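# Swap the seized roller in a roller bed for a good one

## Task

The roller bed holds four rollers and one of them is seized: pushing across its top as if to spin it makes it rock slightly but never turn. Its axle is hexagonal and spring-loaded, so you free a roller by sliding the axle toward one bracket until the opposite end leaves its hole. Put the seized roller into the scrap tray. Install a working roller in the empty slot, with the axle centred the way the others are and both ends seated in their holes. Every good roller that started in the bed must still be in it at the end, and nothing counts as done if it stays in place only because the robot is holding it.

## Robot and tools

Robot: two arms, left_arm and right_arm, each with a parallel gripper. Bases in the scene frame: left_arm root at (-0.046, +0.292, 0) m with quat_wxyz (+0.998, 0, 0, -0.058); right_arm root at (+0.043, -0.319, 0) m with quat_wxyz (+1.000, 0, 0, -0.008). The scene frame has its origin on the table top midway between the arms, +z up, +x out over the table, and left_arm on the +y side. The arm names do not correspond to image sides.

Gripper axes: the fingers extend along the gripper's +z and close along its y. The reported end_effector_position is the pinch point between the pads, roughly 1 cm short of the fingertips. A wrist camera mount also sits near each gripper and can collide with things.

Results: a state line with left_arm: ... | right_arm: ... gives each gripper's position (m) and quat_wxyz in the scene frame; at long reach the printed position may be off. grip_measured is the finger opening on the command scale; the last Joint positions entry is the opening in metres. Hand target lines show the pose the controller is currently driving toward. HELD marks steps where part of an arm's command was held back. A pose unreachable line means the clearance check altered or blocked that arm's command. FAULT or OVER-TEMPERATURE FAULT lines mean that arm has stopped. MOTOR HOT warns from 75 °C; at 90 °C the arm stops for 10 s, at 100 °C it goes limp and drops. Each call also returns images from cam_high, cam_low, cam_left_wrist, cam_right_wrist (all 504x504), in that order.

execute_actions(actions): a list of actions run one after another; an empty list just reports state and images. Each action is a table of up to 15 rows, one row per 1/30 s step; if shorter, its last row is held for the remaining steps. Every row is a single list of 14 numbers covering both arms, each in [-1, 1]: dx, dy, dz, rx, ry, rz, opening for left_arm, then the same seven for right_arm. Send all 14 even if one arm is idle. dx..rz are an offset from that gripper's measured pose at the start of the action (for the first action in a call, the last pose reported), expressed in the gripper's own axes; every row is relative to that same start, not to the previous row. Scale: 1.0 = 0.6 m of translation or 180 degrees; rx, ry, rz form one rotation vector. The opening is absolute: +1 fully open (0.094 m), -1 closed.

move(target, speed, blocking): target is one 14-number row laid out exactly as above, offsets from the pose in the latest result showing one. Each gripper travels a straight line toward its target; both paths finish together, lasting 0.5 to 10 s (cut off at 10 s). speed is the top path speed in m/s, 0.002 to 0.5, default 0.25; rotation is capped at twice that in rad/s. The opening is sent at the start. Paths ignore obstacles and the other arm, and grippers may lag, drift or overshoot the speed, especially near full reach. The move: line reports the ending (done, off_target, moving, held, fault) and limits (paced = target clipped; held = some steps blocked, after which the arm may jump quickly), plus each gripper's distance to target. With blocking=false you get a result after 0.5 s; until a result shows the move ended, other moves and actions are refused, so use wait(0) or stop.

wait(seconds): 0 to 10; lets the scene run while each arm holds its last command; returns early if a running move finishes. stop: brakes a running move (needs braking room; fingers keep moving). zoom_image(camera, region): region is [x0, y0, x1, y1] in pixels of that camera's latest image, origin top-left, at most 504x504. read_manual(section): only licence texts, no motion. finished_scene(scene): ends the given scene irreversibly after the robot holds its last command; the goal must be met and stay met.

Controller behaviour: each step the commanded pose is clipped to within 70 mm and 16 degrees of the measured pose, then solved by damped inverse kinematics, favouring position over orientation. After an action the arm continues at most to its last clipped pose, so large motions need follow-up commands. Joint friction may leave the gripper up to about 31 mm short, and smaller commands may not move it. Elbows stop just before straight. Joint ranges (rad): waist -2.618 to 3.054, shoulder 0 to 3.142, elbow 0 to 3.142, wrist pitch -1.571 to 1.571, wrist yaw -1.571 to 1.571, wrist roll -2.094 to 2.094.

Gripping: commanded openings away from ±1 go to the matching grip_measured value. To hold a part, command about 0.03 below its grip_measured for a firm hold, less for a gentle one. Readings may be biased by up to about 1 mm per gripper. Pad force tops out near 50 to 62 N, less on thin parts, with a brief spike on contact. Holding loads heats motors, so do not grip longer than needed.

For an arm meant to stay put, send the offset back to its desired pose in the first call of a reply and zeros afterwards, always with the intended opening. An arm blocked by an object keeps pushing until commanded otherwise.

Avoid: arms colliding or pressing on each other, knocking anything off the table, dropping or slamming parts, and shoving hard; faster moves and targets set further past contact hit harder. Occasional external tugs on held parts or pushes on loose objects may occur.

Each tool is called after "Emit:" by a JSON object that holds its "name" and its "arguments".

## Session

Emit:
{"name": "execute_actions", "arguments": {"actions": []}}

Scene clock: 0.00 s.
left_arm: end_effector_position=(+0.2381, +0.4834, +0.2330) grip_measured=+1.000 end_effector_quat_wxyz=(+0.238, -0.526, +0.743, +0.339) | right_arm: end_effector_position=(+0.1077, +0.2027, +0.3218) grip_measured=+1.000 end_effector_quat_wxyz=(+0.108, -0.539, +0.664, +0.507)
Joint positions: left_arm=[ 0.329  1.592  1.513 -1.26  -0.829 -0.918  0.094] | right_arm=[ 1.252  1.93   2.036 -0.753 -0.695  0.228  0.094]
Joint velocities: left_arm=[-0.007 -0.002 -0.007  0.037 -0.007 -0.007  0.   ] | right_arm=[ 0.007 -0.032 -0.007 -0.007 -0.022 -0.022  0.   ]
Motor temperatures (°C, as the motors report them): left_arm=[17 20 17 18 20 18] | right_arm=[20 18 19 18 19 19]
Hand target (left_arm): +0.238, +0.483, +0.233; +0.238, -0.526, +0.743, +0.339
Hand target (right_arm): +0.108, +0.203, +0.322; +0.108, -0.539, +0.664, +0.507

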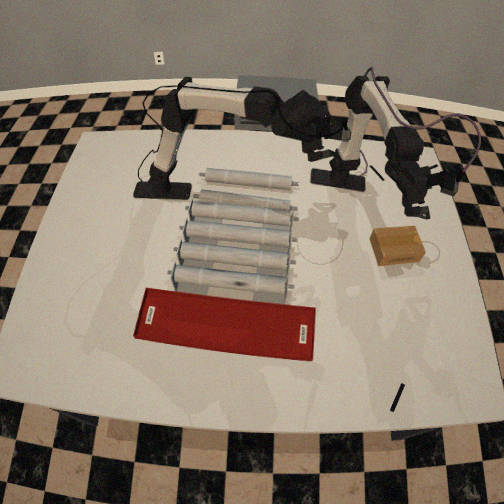

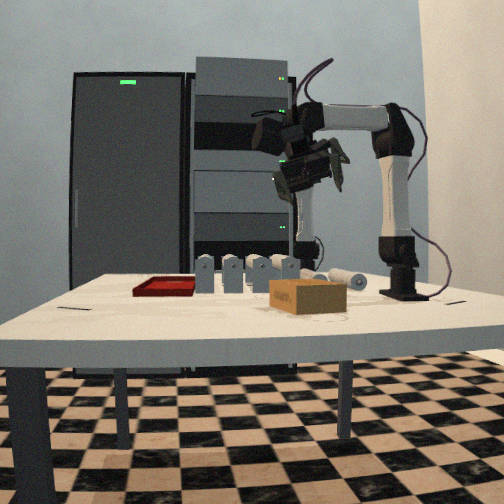

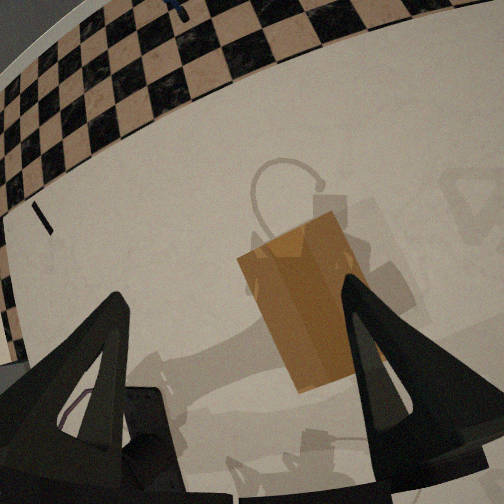

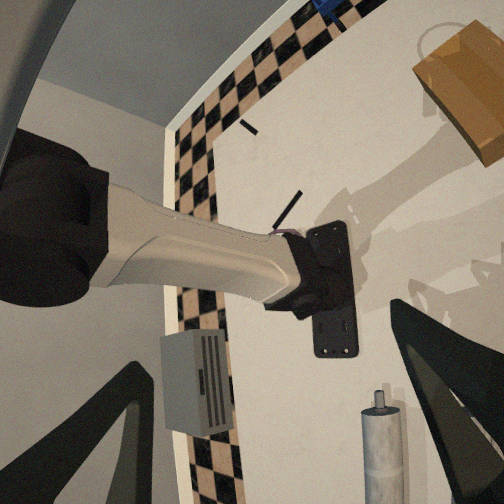

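Emit:
{"name": "zoom_image", "arguments": {"camera": "cam_high", "region": [130, 150, 380, 370]}}

Emit:
{"name": "zoom_image", "arguments": {"camera": "cam_low", "region": [120, 230, 400, 320]}}

Region (130, 150, 380, 370) of cam_high's 504x504 image, scaled by 2.016, with more detail than that image has; it fills the top 444 rows of this view, and the rest is white.

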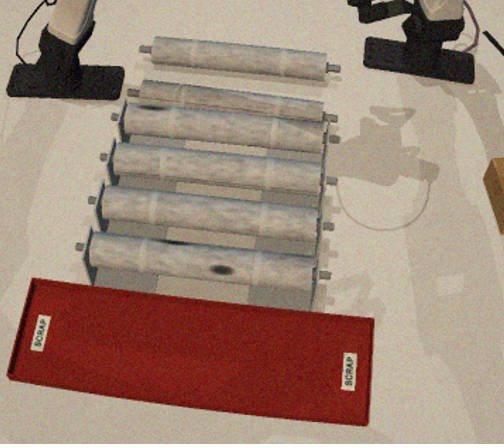

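Region (120, 230, 400, 320) of cam_low's 504x504 image, scaled by 1.800, with more detail than that image has; it fills the top 162 rows of this view, and the rest is white.

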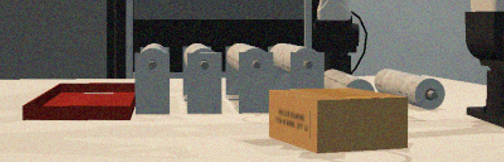

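Emit:
{"name": "move", "arguments": {"target": [0,0,0,0.047,0.269,-0.101,1,0,0,0,0.189,0.292,-0.059,1]}}

Scene clock: 15.47 s.
left_arm: end_effector_position=(+0.2399, +0.4840, +0.2368) grip_measured=+1.000 end_effector_quat_wxyz=(-0.106, +0.700, -0.707, +0.012) | right_arm: end_effector_position=(+0.1101, +0.2076, +0.3205) grip_measured=+1.000 end_effector_quat_wxyz=(-0.278, +0.640, -0.673, -0.243)
Joint positions: left_arm=[ 0.697  1.732  1.912 -1.538 -0.019 -0.979  0.094] | right_arm=[ 1.45   2.265  2.835 -1.385 -0.03  -0.075  0.094]
Joint velocities: left_arm=[-0.037 -0.022  0.007  0.037 -0.022  0.037  0.   ] | right_arm=[ 0.012  0.002  0.002 -0.125 -0.007 -0.037  0.   ]
Motor temperatures (°C, as the motors report them): left_arm=[17 22 20 18 20 18] | right_arm=[20 25 22 22 19 19]
Hand target (left_arm): +0.238, +0.485, +0.233; -0.093, +0.703, -0.705, +0.016
Hand target (right_arm): +0.107, +0.204, +0.321; -0.279, +0.645, -0.671, -0.237
Off the commanded pose (left_arm): 0.004 m, 12 deg.
Off the commanded pose (right_arm): 0.006 m, 44 deg; orientation clipped at the last step of the last action.
elbow stopped short (right arm): the move would have taken joint 3 (elbow) straighter than the controller allows; a more bent joint 3 avoids this.
joint sent to its limit (left arm) — the command would take joint 4 (wrist pitch) past its lower limit, so that joint was sent only as far as its limit.
move: off_target (left_arm, right_arm); limits=paced

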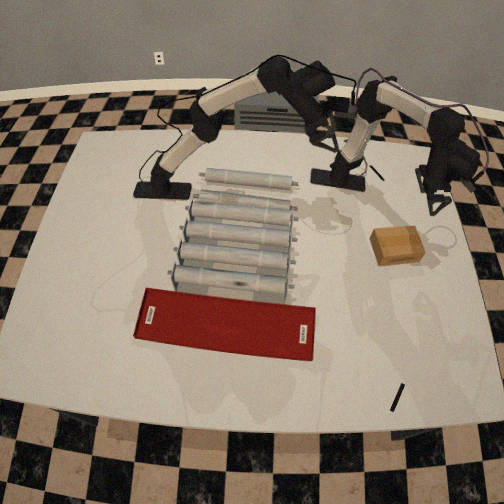

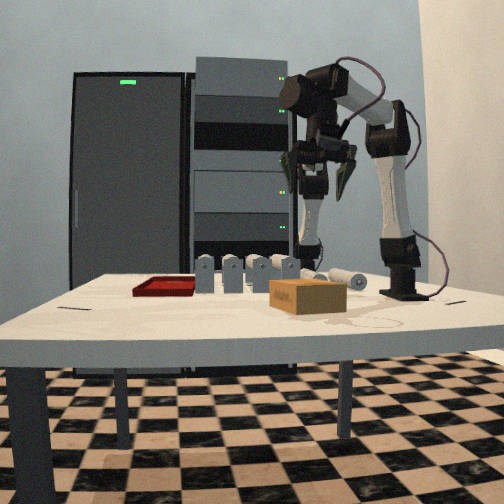

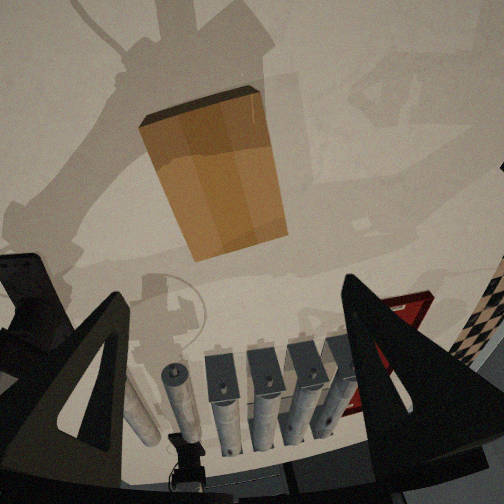

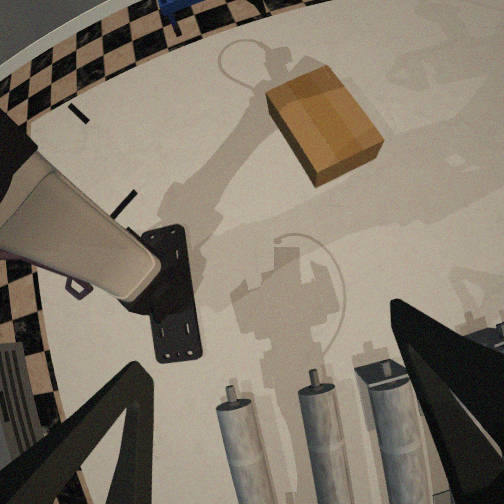

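Emit:
{"name": "move", "arguments": {"target": [0,0,0,0,0,0,1,0.39,-0.257,-0.197,0,0.24,0,-1]}}

Scene clock: 23.33 s.
left_arm: end_effector_position=(+0.2399, +0.4840, +0.2368) grip_measured=+1.000 end_effector_quat_wxyz=(-0.106, +0.700, -0.707, +0.012) | right_arm: end_effector_position=(+0.2575, -0.0455, +0.2572) grip_measured=-0.980 end_effector_quat_wxyz=(-0.137, +0.671, -0.728, -0.014)
Joint positions: left_arm=[ 0.697  1.732  1.912 -1.538 -0.019 -0.979  0.094] | right_arm=[ 0.93   1.719  1.971 -1.547  0.018 -0.578  0.001]
Joint velocities: left_arm=[-0.022 -0.007 -0.002 -0.007  0.081 -0.022  0.   ] | right_arm=[-0.002 -0.002 -0.007  0.095 -0.051  0.022 -0.   ]
Motor temperatures (°C, as the motors report them): left_arm=[17 23 21 18 20 18] | right_arm=[20 28 23 22 19 19]
Hand target (left_arm): +0.240, +0.484, +0.237; -0.106, +0.700, -0.707, +0.012
Hand target (right_arm): +0.254, -0.053, +0.253; -0.124, +0.676, -0.727, -0.008
Off the commanded pose (left_arm): 0.000 m, 0 deg.
Off the commanded pose (right_arm): 0.012 m, 15 deg.
joint sent to its limit (right arm) — the command would take joint 4 (wrist pitch) past its lower limit, so that joint was sent only as far as its limit.
move: off_target (right_arm)

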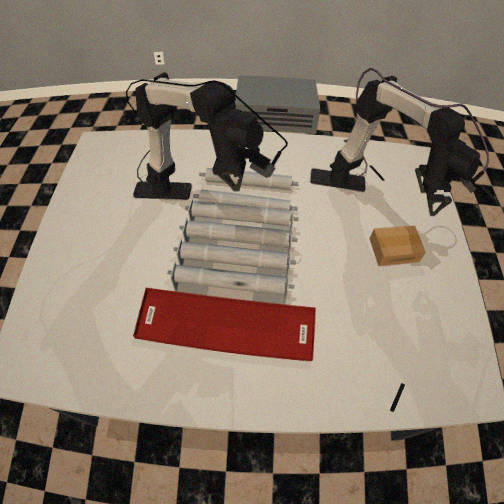

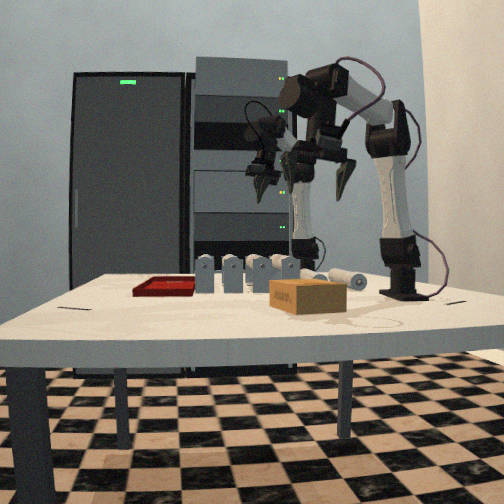

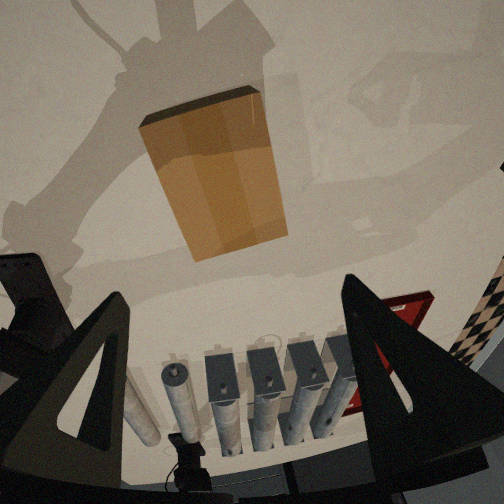

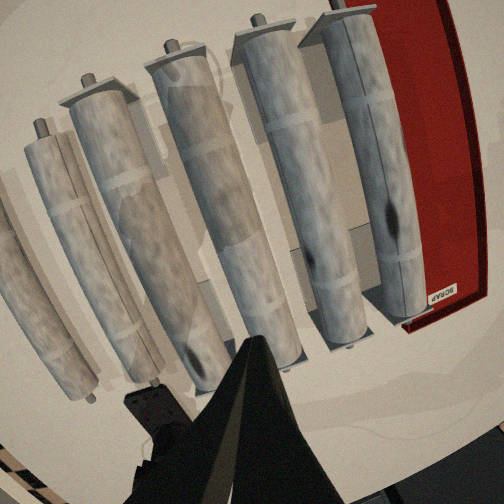

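Emit:
{"name": "move", "arguments": {"target": [0,0,0,0,0,0,1,0,0.2,0.21,0,0,0,-1]}}

Scene clock: 28.30 s.
left_arm: end_effector_position=(+0.2399, +0.4840, +0.2368) grip_measured=+1.000 end_effector_quat_wxyz=(-0.106, +0.700, -0.707, +0.012) | right_arm: end_effector_position=(+0.1647, -0.0104, +0.1172) grip_measured=-0.980 end_effector_quat_wxyz=(-0.133, +0.673, -0.728, -0.014)
Joint positions: left_arm=[ 0.697  1.732  1.912 -1.538 -0.019 -0.979  0.094] | right_arm=[ 1.263  1.573  1.242 -0.992  0.101 -0.258  0.001]
Joint velocities: left_arm=[-0.002  0.002  0.007 -0.022 -0.022  0.007  0.   ] | right_arm=[-0.002 -0.007 -0.017 -0.022 -0.007 -0.007  0.001]
Motor temperatures (°C, as the motors report them): left_arm=[17 24 21 18 20 18] | right_arm=[20 28 22 22 19 19]
Hand target (left_arm): +0.240, +0.484, +0.237; -0.106, +0.700, -0.707, +0.012
Hand target (right_arm): +0.163, -0.013, +0.114; -0.135, +0.672, -0.728, -0.013
Off the commanded pose (left_arm): 0.000 m, 0 deg.
Off the commanded pose (right_arm): 0.003 m, 1 deg.
move: done

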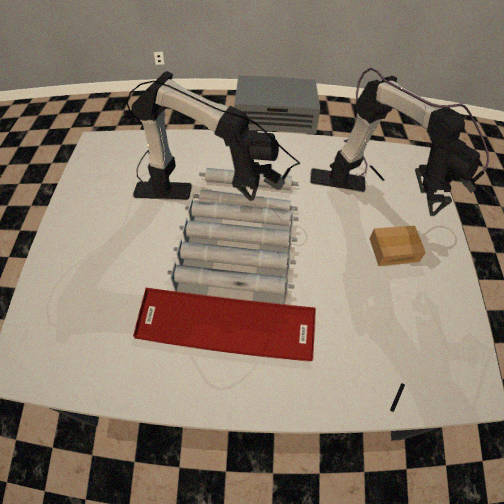

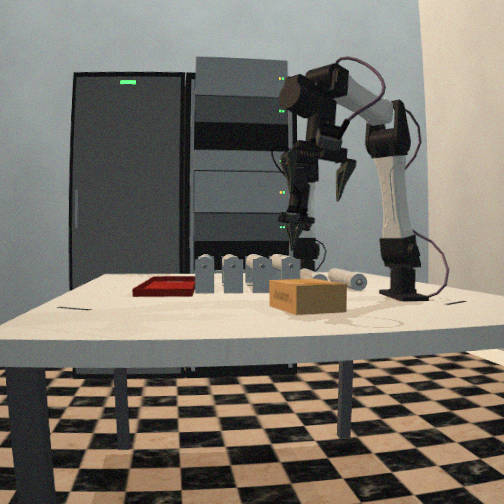

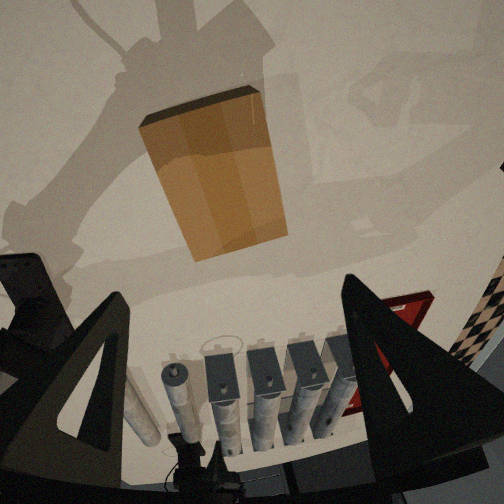

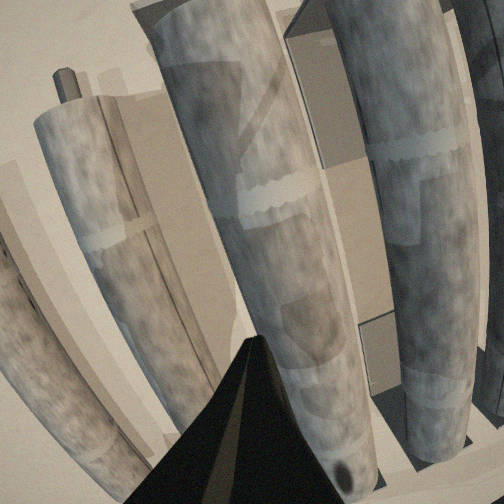

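Emit:
{"name": "move", "arguments": {"target": [0,0,0,0,0,0,1,-0.024,-0.456,0.098,0,0,0,-1], "speed": 0.08}}

Scene clock: 34.93 s.
left_arm: end_effector_position=(+0.2399, +0.4840, +0.2368) grip_measured=+1.000 end_effector_quat_wxyz=(-0.106, +0.700, -0.707, +0.012) | right_arm: end_effector_position=(+0.4468, -0.0030, +0.1198) grip_measured=-0.980 end_effector_quat_wxyz=(-0.151, +0.670, -0.727, -0.013)
Joint positions: left_arm=[ 0.697  1.732  1.912 -1.538 -0.019 -0.979  0.094] | right_arm=[ 0.662  2.279  2.2   -1.192 -0.055 -0.835  0.001]
Joint velocities: left_arm=[-0.027  0.002 -0.007 -0.095 -0.022 -0.022  0.   ] | right_arm=[-0.027  0.002 -0.002 -0.022  0.066  0.037  0.001]
Motor temperatures (°C, as the motors report them): left_arm=[17 25 22 18 20 18] | right_arm=[20 28 23 21 19 19]
Hand target (left_arm): +0.240, +0.484, +0.237; -0.106, +0.700, -0.707, +0.012
Hand target (right_arm): +0.446, -0.005, +0.112; -0.137, +0.672, -0.727, -0.016
Off the commanded pose (left_arm): 0.000 m, 0 deg.
Off the commanded pose (right_arm): 0.015 m, 2 deg.
move: off_target (right_arm)

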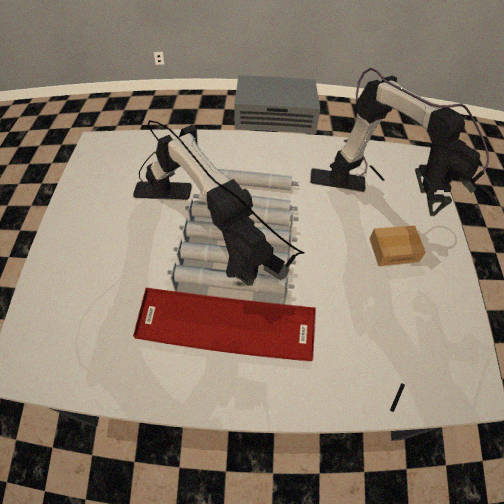

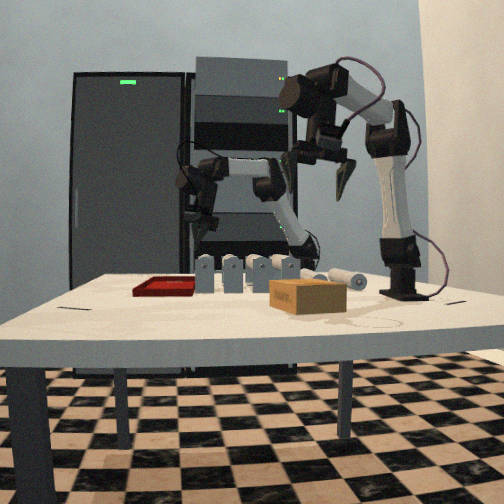

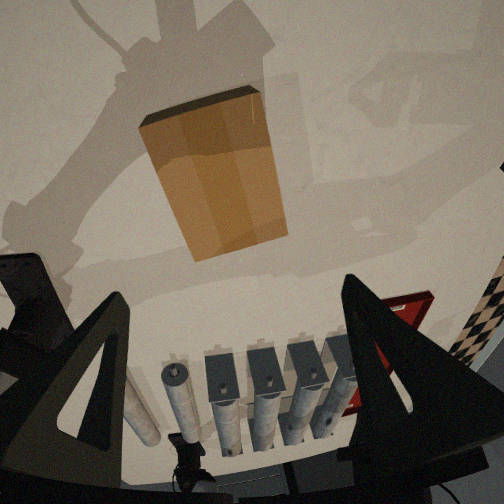

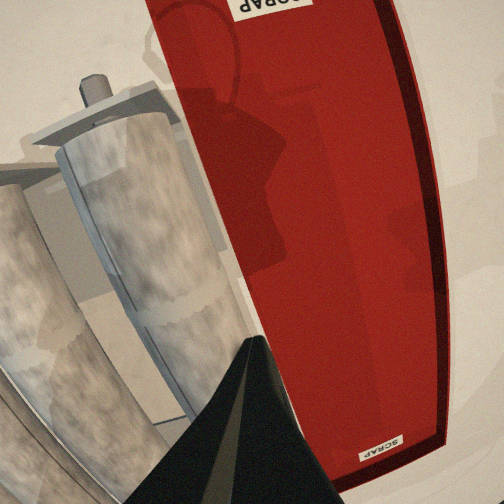

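Emit:
{"name": "move", "arguments": {"target": [0,0,0,0,0,0,1,0.008,0.006,0.04,0,0,0,-1], "speed": 0.05}}

Emit:
{"name": "move", "arguments": {"target": [0,0,0,0,0,0,1,0.03,0.49,-0.08,0,0,0,-1], "speed": 0.08}}

Emit:
{"name": "move", "arguments": {"target": [0,0,0,0,0,0,1,0.25,0,-0.15,0,0,0,-1]}}

Emit:
{"name": "zoom_image", "arguments": {"camera": "cam_high", "region": [130, 150, 380, 370]}}

Scene clock: 40.77 s.
left_arm: end_effector_position=(+0.2399, +0.4840, +0.2368) grip_measured=+1.000 end_effector_quat_wxyz=(-0.106, +0.700, -0.707, +0.012) | right_arm: end_effector_position=(+0.4491, -0.0012, +0.0995) grip_measured=-0.980 end_effector_quat_wxyz=(-0.153, +0.670, -0.726, -0.013)
Joint positions: left_arm=[ 0.697  1.732  1.912 -1.538 -0.019 -0.979  0.094] | right_arm=[ 0.662  2.277  2.114 -1.105 -0.055 -0.836  0.001]
Joint velocities: left_arm=[ 0.017 -0.007  0.007  0.022 -0.051  0.022  0.   ] | right_arm=[-0.017  0.002  0.002  0.007 -0.051 -0.007  0.   ]
Motor temperatures (°C, as the motors report them): left_arm=[17 26 22 19 20 18] | right_arm=[20 30 24 21 19 19]
Hand target (left_arm): +0.240, +0.484, +0.237; -0.106, +0.700, -0.707, +0.012
Hand target (right_arm): +0.448, -0.003, +0.095; -0.151, +0.670, -0.727, -0.013
Off the commanded pose (left_arm): 0.000 m, 0 deg.
Off the commanded pose (right_arm): 0.005 m, 0 deg.
move: done

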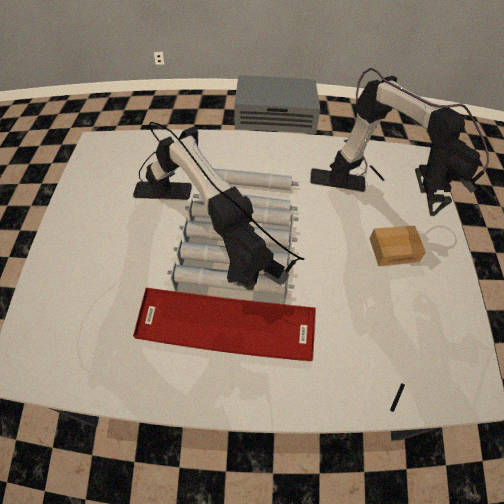

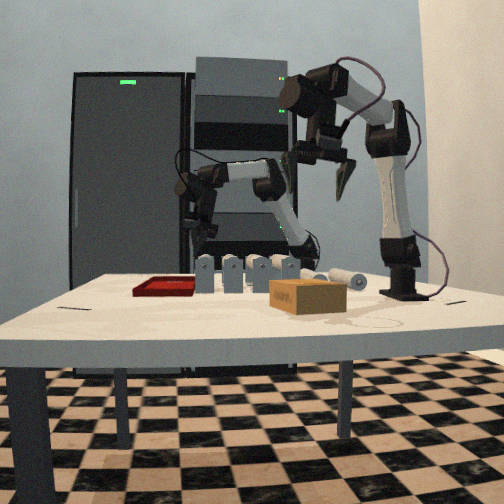

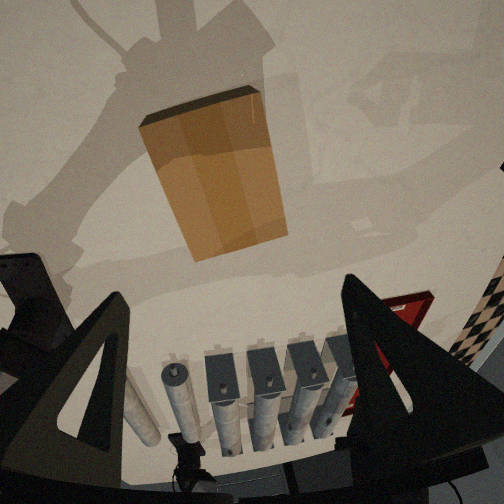

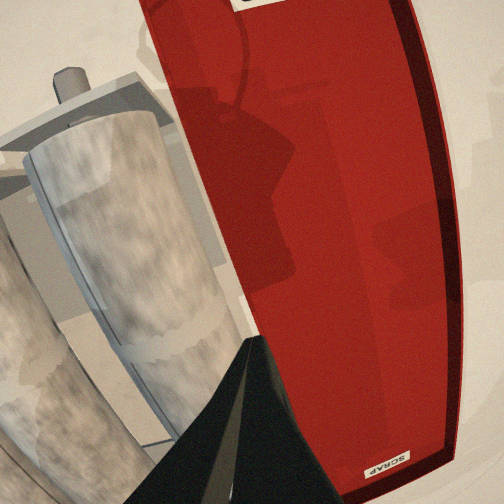

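Scene clock: 44.97 s.
left_arm: end_effector_position=(+0.2399, +0.4840, +0.2368) grip_measured=+1.000 end_effector_quat_wxyz=(-0.106, +0.700, -0.707, +0.012) | right_arm: end_effector_position=(+0.1557, +0.0042, +0.0901) grip_measured=-0.981 end_effector_quat_wxyz=(-0.168, +0.668, -0.724, -0.017)
Joint positions: left_arm=[ 0.697  1.732  1.912 -1.538 -0.019 -0.979  0.094] | right_arm=[ 1.325  1.58   1.121 -0.807  0.15  -0.204  0.001]
Joint velocities: left_arm=[ 0.002 -0.007 -0.002 -0.022  0.051  0.007  0.   ] | right_arm=[ 0.002 -0.012  0.012  0.007 -0.022  0.066 -0.001]
Motor temperatures (°C, as the motors report them): left_arm=[17 26 23 19 20 18] | right_arm=[20 31 24 21 19 19]
Hand target (left_arm): +0.240, +0.484, +0.237; -0.106, +0.700, -0.707, +0.012
Hand target (right_arm): +0.150, -0.006, +0.081; -0.149, +0.671, -0.727, -0.010
Off the commanded pose (left_arm): 0.000 m, 0 deg.
Off the commanded pose (right_arm): 0.007 m, 2 deg.
move: done

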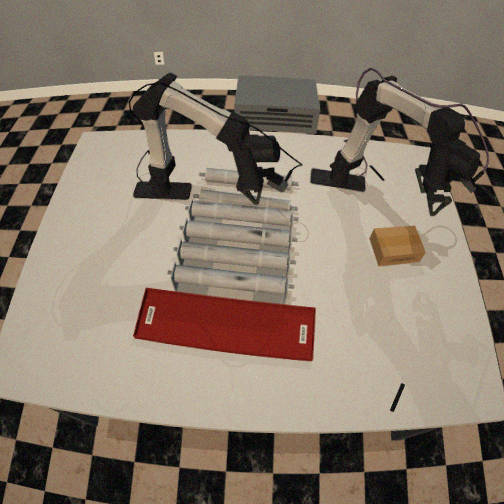

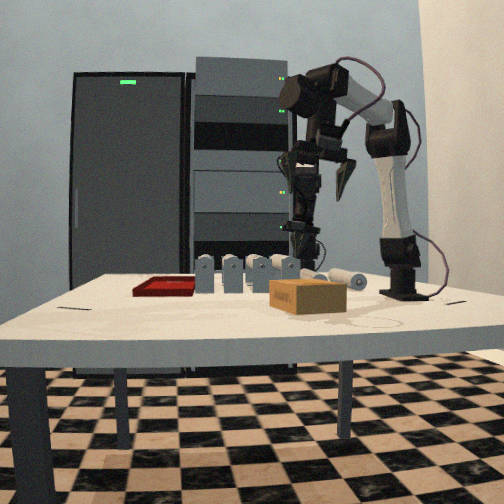

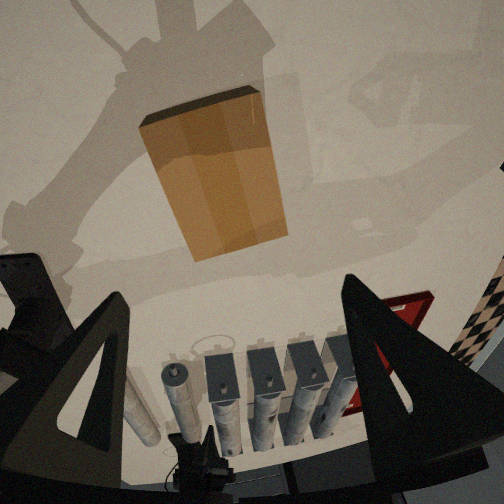

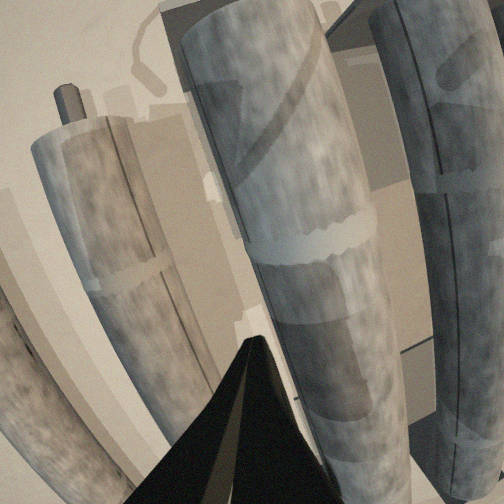

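Scene clock: 46.33 s.
left_arm: end_effector_position=(+0.2399, +0.4840, +0.2368) grip_measured=+1.000 end_effector_quat_wxyz=(-0.106, +0.700, -0.707, +0.012) | right_arm: end_effector_position=(+0.1338, -0.1510, +0.1438) grip_measured=-0.981 end_effector_quat_wxyz=(-0.185, +0.665, -0.723, -0.023)
Joint positions: left_arm=[ 0.697  1.732  1.912 -1.538 -0.019 -0.979  0.094] | right_arm=[ 1.19   0.909  0.873 -1.177  0.111 -0.334  0.001]
Joint velocities: left_arm=[ 0.012  0.012 -0.007 -0.022  0.022 -0.007  0.   ] | right_arm=[-0.012 -0.037  0.022  0.066 -0.051  0.007 -0.001]
Motor temperatures (°C, as the motors report them): left_arm=[17 26 23 19 20 18] | right_arm=[20 30 24 21 19 19]
Hand target (left_arm): +0.240, +0.484, +0.237; -0.106, +0.700, -0.707, +0.012
Hand target (right_arm): +0.130, -0.161, +0.136; -0.168, +0.668, -0.724, -0.017
Off the commanded pose (left_arm): 0.000 m, 0 deg.
Off the commanded pose (right_arm): 0.015 m, 2 deg.
move: off_target (right_arm)

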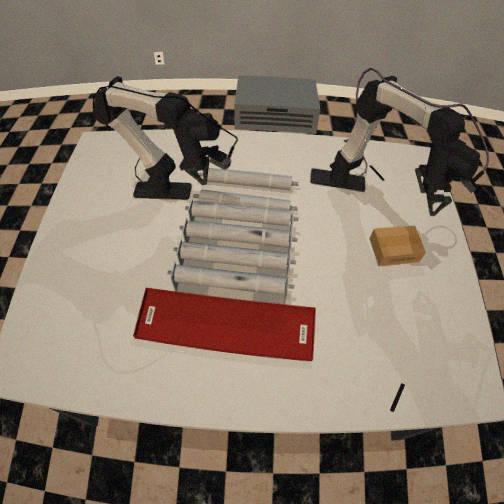

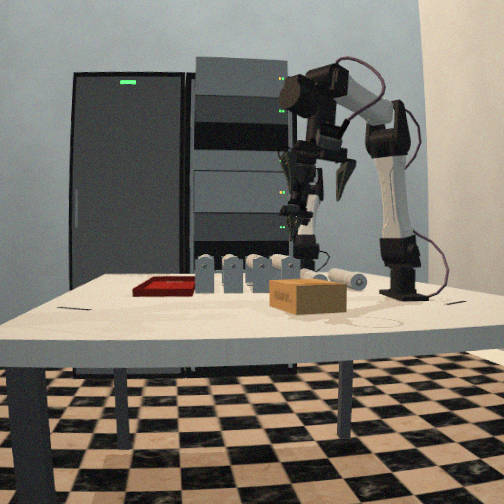

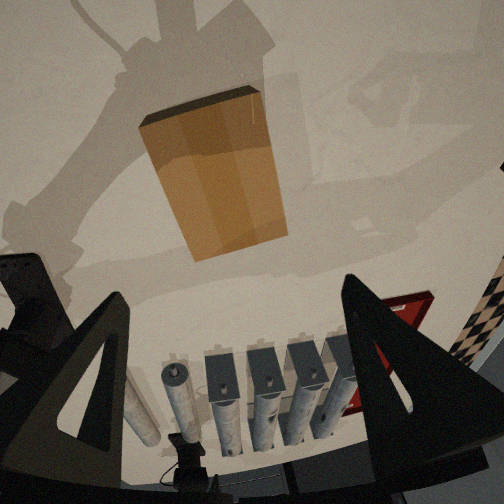

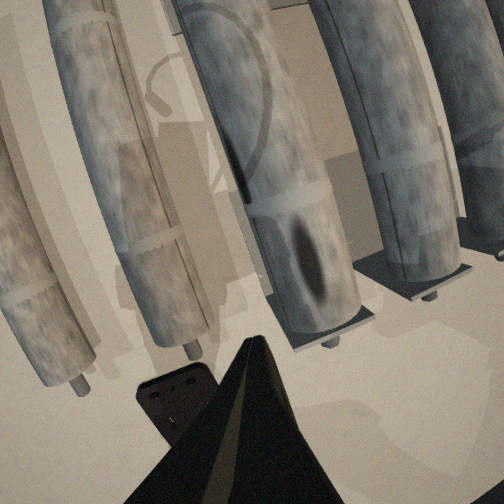

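Region (130, 150, 380, 370) of cam_high's 504x504 image, scaled by 2.016, with more detail than that image has; it fills the top 444 rows of this view, and the rest is white.

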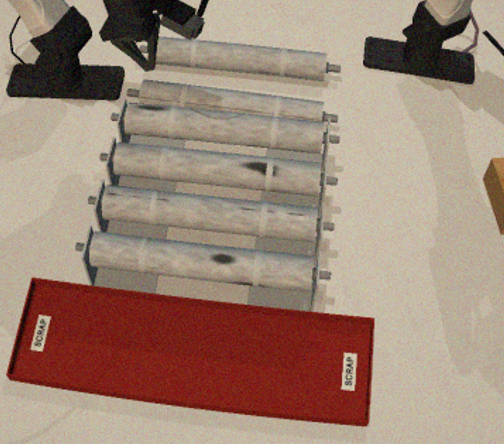

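Emit:
{"name": "move", "arguments": {"target": [0,0,0,0,0,0,1,0.085,-0.076,0.026,0,0,0,0]}}

Scene clock: 54.77 s.
left_arm: end_effector_position=(+0.2399, +0.4840, +0.2368) grip_measured=+1.000 end_effector_quat_wxyz=(-0.106, +0.700, -0.707, +0.012) | right_arm: end_effector_position=(+0.1817, -0.1985, +0.1312) grip_measured=-0.002 end_effector_quat_wxyz=(-0.190, +0.664, -0.723, -0.022)
Joint positions: left_arm=[ 0.697  1.732  1.912 -1.538 -0.019 -0.979  0.094] | right_arm=[ 0.655  0.85   0.799 -1.143 -0.082 -0.83   0.047]
Joint velocities: left_arm=[ 0.017  0.002 -0.007  0.007 -0.051  0.037  0.   ] | right_arm=[ 0.002  0.012 -0.007 -0.007  0.066 -0.081 -0.   ]
Motor temperatures (°C, as the motors report them): left_arm=[17 27 23 19 20 18] | right_arm=[20 28 24 21 19 19]
Hand target (left_arm): +0.240, +0.484, +0.237; -0.106, +0.700, -0.707, +0.012
Hand target (right_arm): +0.181, -0.199, +0.126; -0.188, +0.665, -0.723, -0.024
Off the commanded pose (left_arm): 0.000 m, 0 deg.
Off the commanded pose (right_arm): 0.008 m, 1 deg.
move: done

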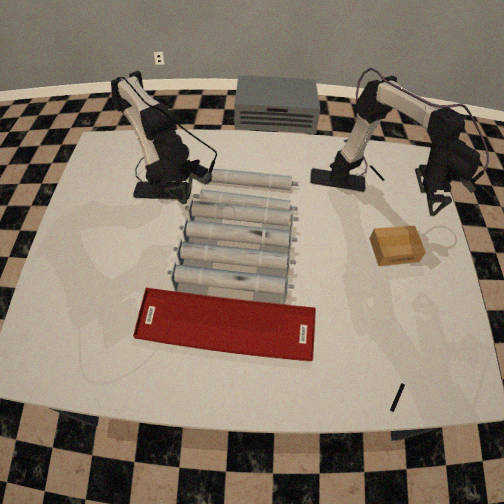

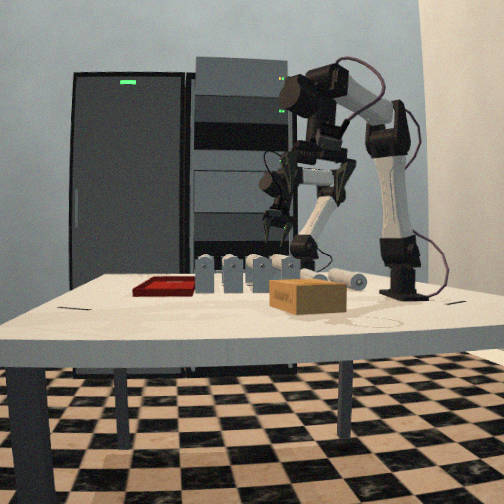

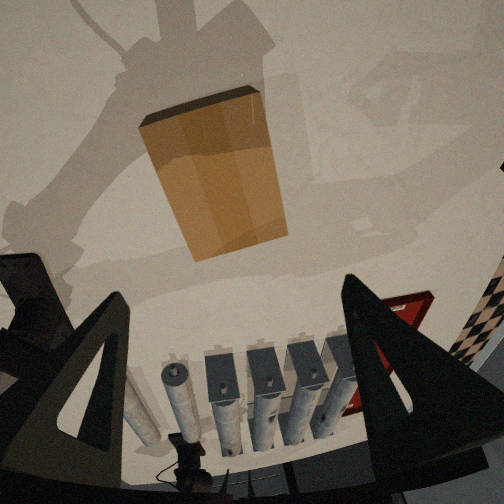

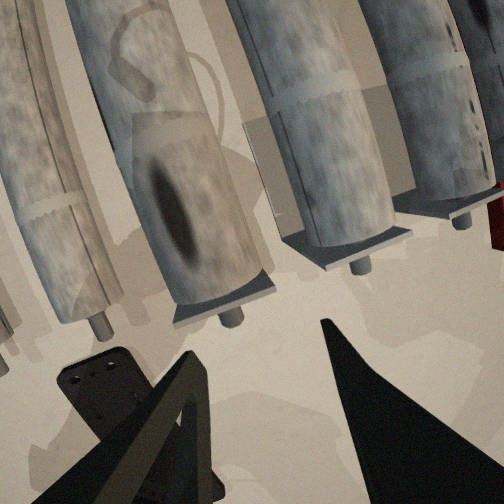

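Emit:
{"name": "move", "arguments": {"target": [0,0,0,0,0,0,1,-0.02,0.03,0.085,0,0,0,0], "speed": 0.08}}

Scene clock: 57.70 s.
left_arm: end_effector_position=(+0.2399, +0.4840, +0.2368) grip_measured=+1.000 end_effector_quat_wxyz=(-0.106, +0.700, -0.707, +0.012) | right_arm: end_effector_position=(+0.1734, -0.1735, +0.0909) grip_measured=-0.001 end_effector_quat_wxyz=(-0.189, +0.666, -0.721, -0.028)
Joint positions: left_arm=[ 0.697  1.732  1.912 -1.538 -0.019 -0.979  0.094] | right_arm=[ 0.829  0.881  0.648 -0.955 -0.03  -0.673  0.047]
Joint velocities: left_arm=[ 0.012 -0.002  0.007  0.022 -0.051 -0.037  0.   ] | right_arm=[ 0.007  0.007  0.012  0.051  0.007  0.081 -0.001]
Motor temperatures (°C, as the motors report them): left_arm=[17 27 23 19 20 18] | right_arm=[20 27 24 22 19 19]
Hand target (left_arm): +0.240, +0.484, +0.237; -0.106, +0.700, -0.707, +0.012
Hand target (right_arm): +0.177, -0.172, +0.083; -0.189, +0.664, -0.723, -0.022
Off the commanded pose (left_arm): 0.000 m, 0 deg.
Off the commanded pose (right_arm): 0.009 m, 1 deg.
move: done

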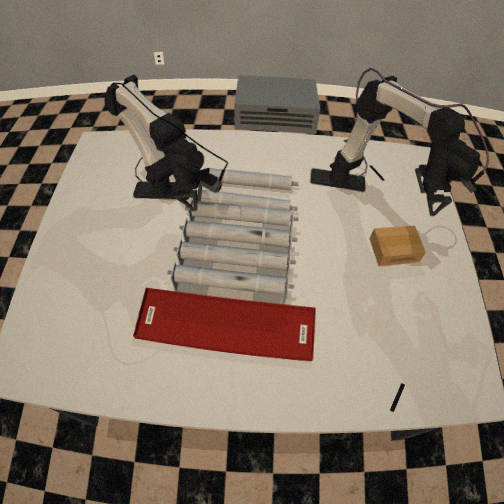

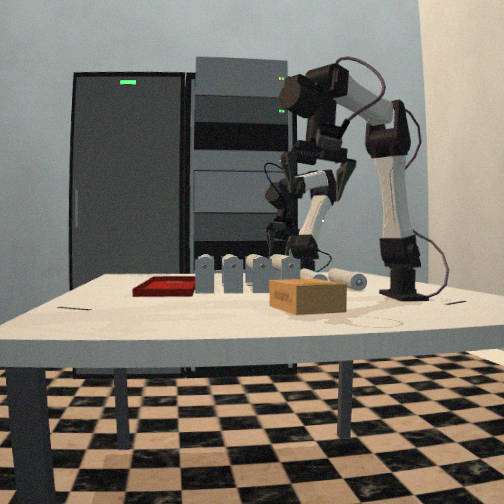

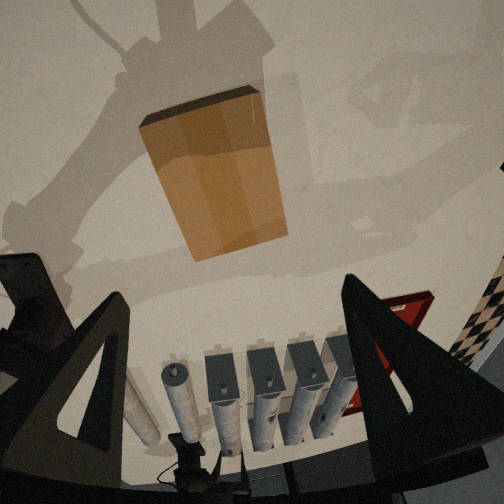

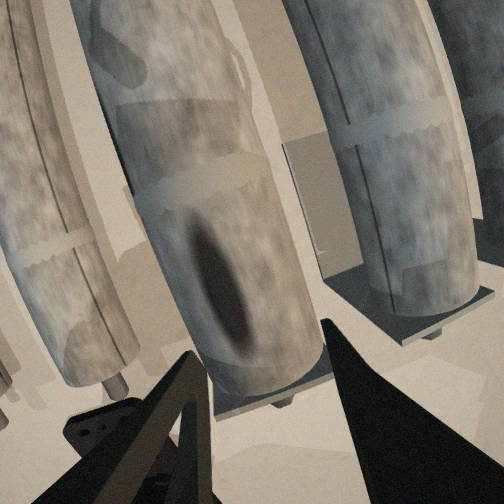

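Emit:
{"name": "move", "arguments": {"target": [0,0,0,0,0,0,1,0.04,0,-0.01,0,0,0,0], "speed": 0.05}}

Emit:
{"name": "move", "arguments": {"target": [0,0,0,0,0,0,1,0.01,0.008,0.045,0,0,0,0], "speed": 0.05}}

Scene clock: 61.20 s.
left_arm: end_effector_position=(+0.2399, +0.4840, +0.2368) grip_measured=+1.000 end_effector_quat_wxyz=(-0.106, +0.700, -0.707, +0.012) | right_arm: end_effector_position=(+0.1792, -0.1844, +0.1015) grip_measured=-0.001 end_effector_quat_wxyz=(-0.215, +0.663, -0.716, -0.038)
Joint positions: left_arm=[ 0.697  1.732  1.912 -1.538 -0.019 -0.979  0.094] | right_arm=[ 0.707  0.809  0.647 -0.979 -0.099 -0.782  0.047]
Joint velocities: left_arm=[ 0.007 -0.007  0.007 -0.066  0.051  0.022  0.   ] | right_arm=[-0.002 -0.032 -0.012 -0.051 -0.007 -0.051  0.   ]
Motor temperatures (°C, as the motors report them): left_arm=[17 27 24 19 20 18] | right_arm=[20 26 24 22 19 19]
Hand target (left_arm): +0.240, +0.484, +0.237; -0.106, +0.700, -0.707, +0.012
Hand target (right_arm): +0.172, -0.197, +0.089; -0.190, +0.666, -0.721, -0.029
Off the commanded pose (left_arm): 0.000 m, 0 deg.
Off the commanded pose (right_arm): 0.020 m, 3 deg.
move: off_target (right_arm)

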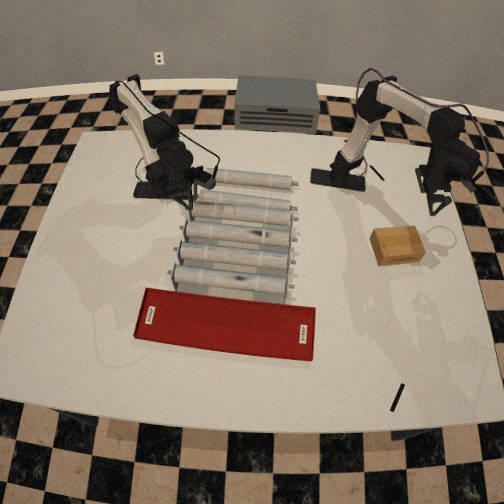

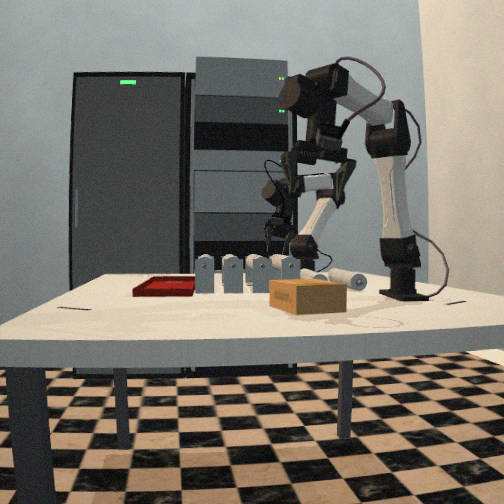

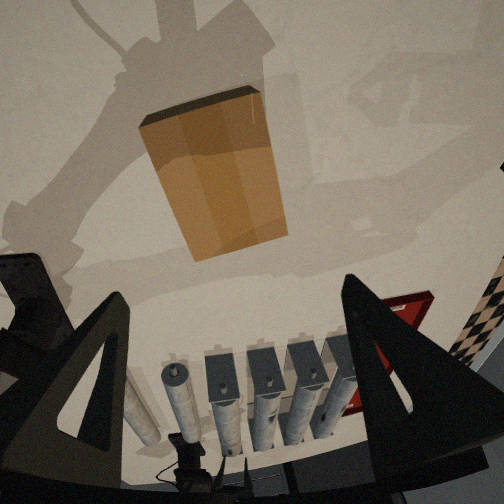

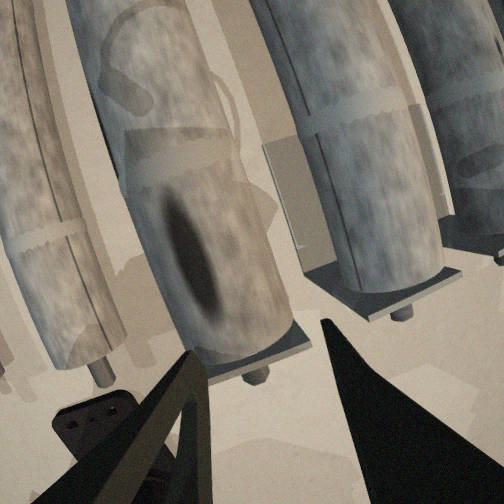

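Scene clock: 62.07 s.
left_arm: end_effector_position=(+0.2399, +0.4840, +0.2368) grip_measured=+1.000 end_effector_quat_wxyz=(-0.106, +0.700, -0.707, +0.012) | right_arm: end_effector_position=(+0.1731, -0.1779, +0.0847) grip_measured=+0.000 end_effector_quat_wxyz=(-0.214, +0.667, -0.711, -0.061)
Joint positions: left_arm=[ 0.697  1.732  1.912 -1.538 -0.019 -0.979  0.094] | right_arm=[ 0.715  0.809  0.579 -0.914 -0.142 -0.777  0.047]
Joint velocities: left_arm=[ 0.007 -0.002  0.002 -0.051 -0.022  0.007  0.   ] | right_arm=[-0.022 -0.017  0.002 -0.037 -0.066 -0.066  0.   ]
Motor temperatures (°C, as the motors report them): left_arm=[17 27 24 19 20 18] | right_arm=[20 26 24 22 19 19]
Hand target (left_arm): +0.240, +0.484, +0.237; -0.106, +0.700, -0.707, +0.012
Hand target (right_arm): +0.180, -0.181, +0.075; -0.214, +0.663, -0.716, -0.039
Off the commanded pose (left_arm): 0.000 m, 0 deg.
Off the commanded pose (right_arm): 0.014 m, 3 deg.
move: off_target (right_arm)

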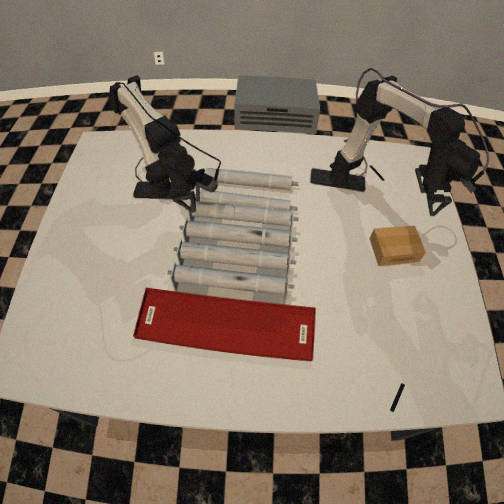

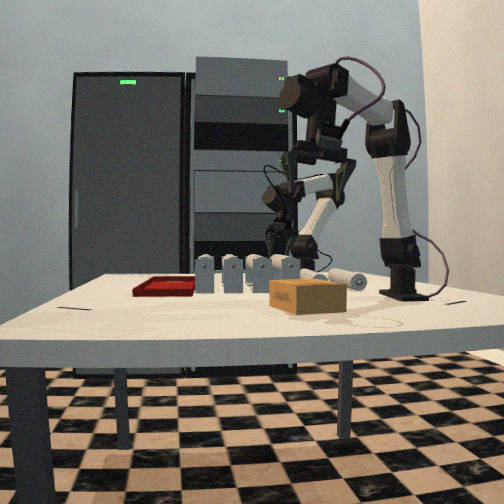

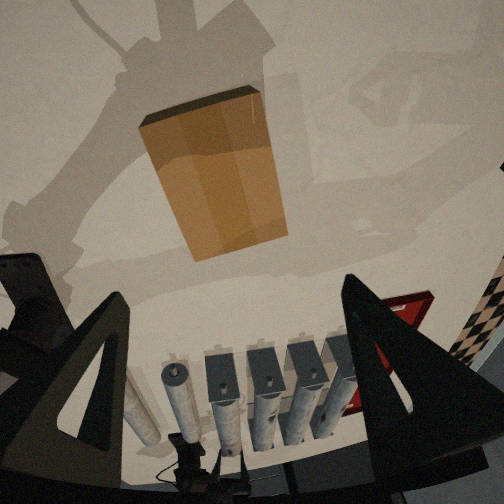

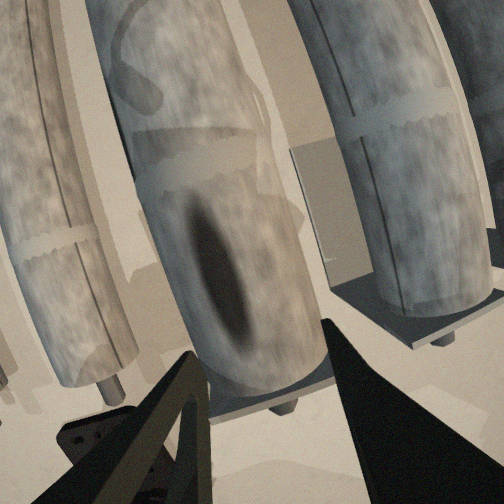

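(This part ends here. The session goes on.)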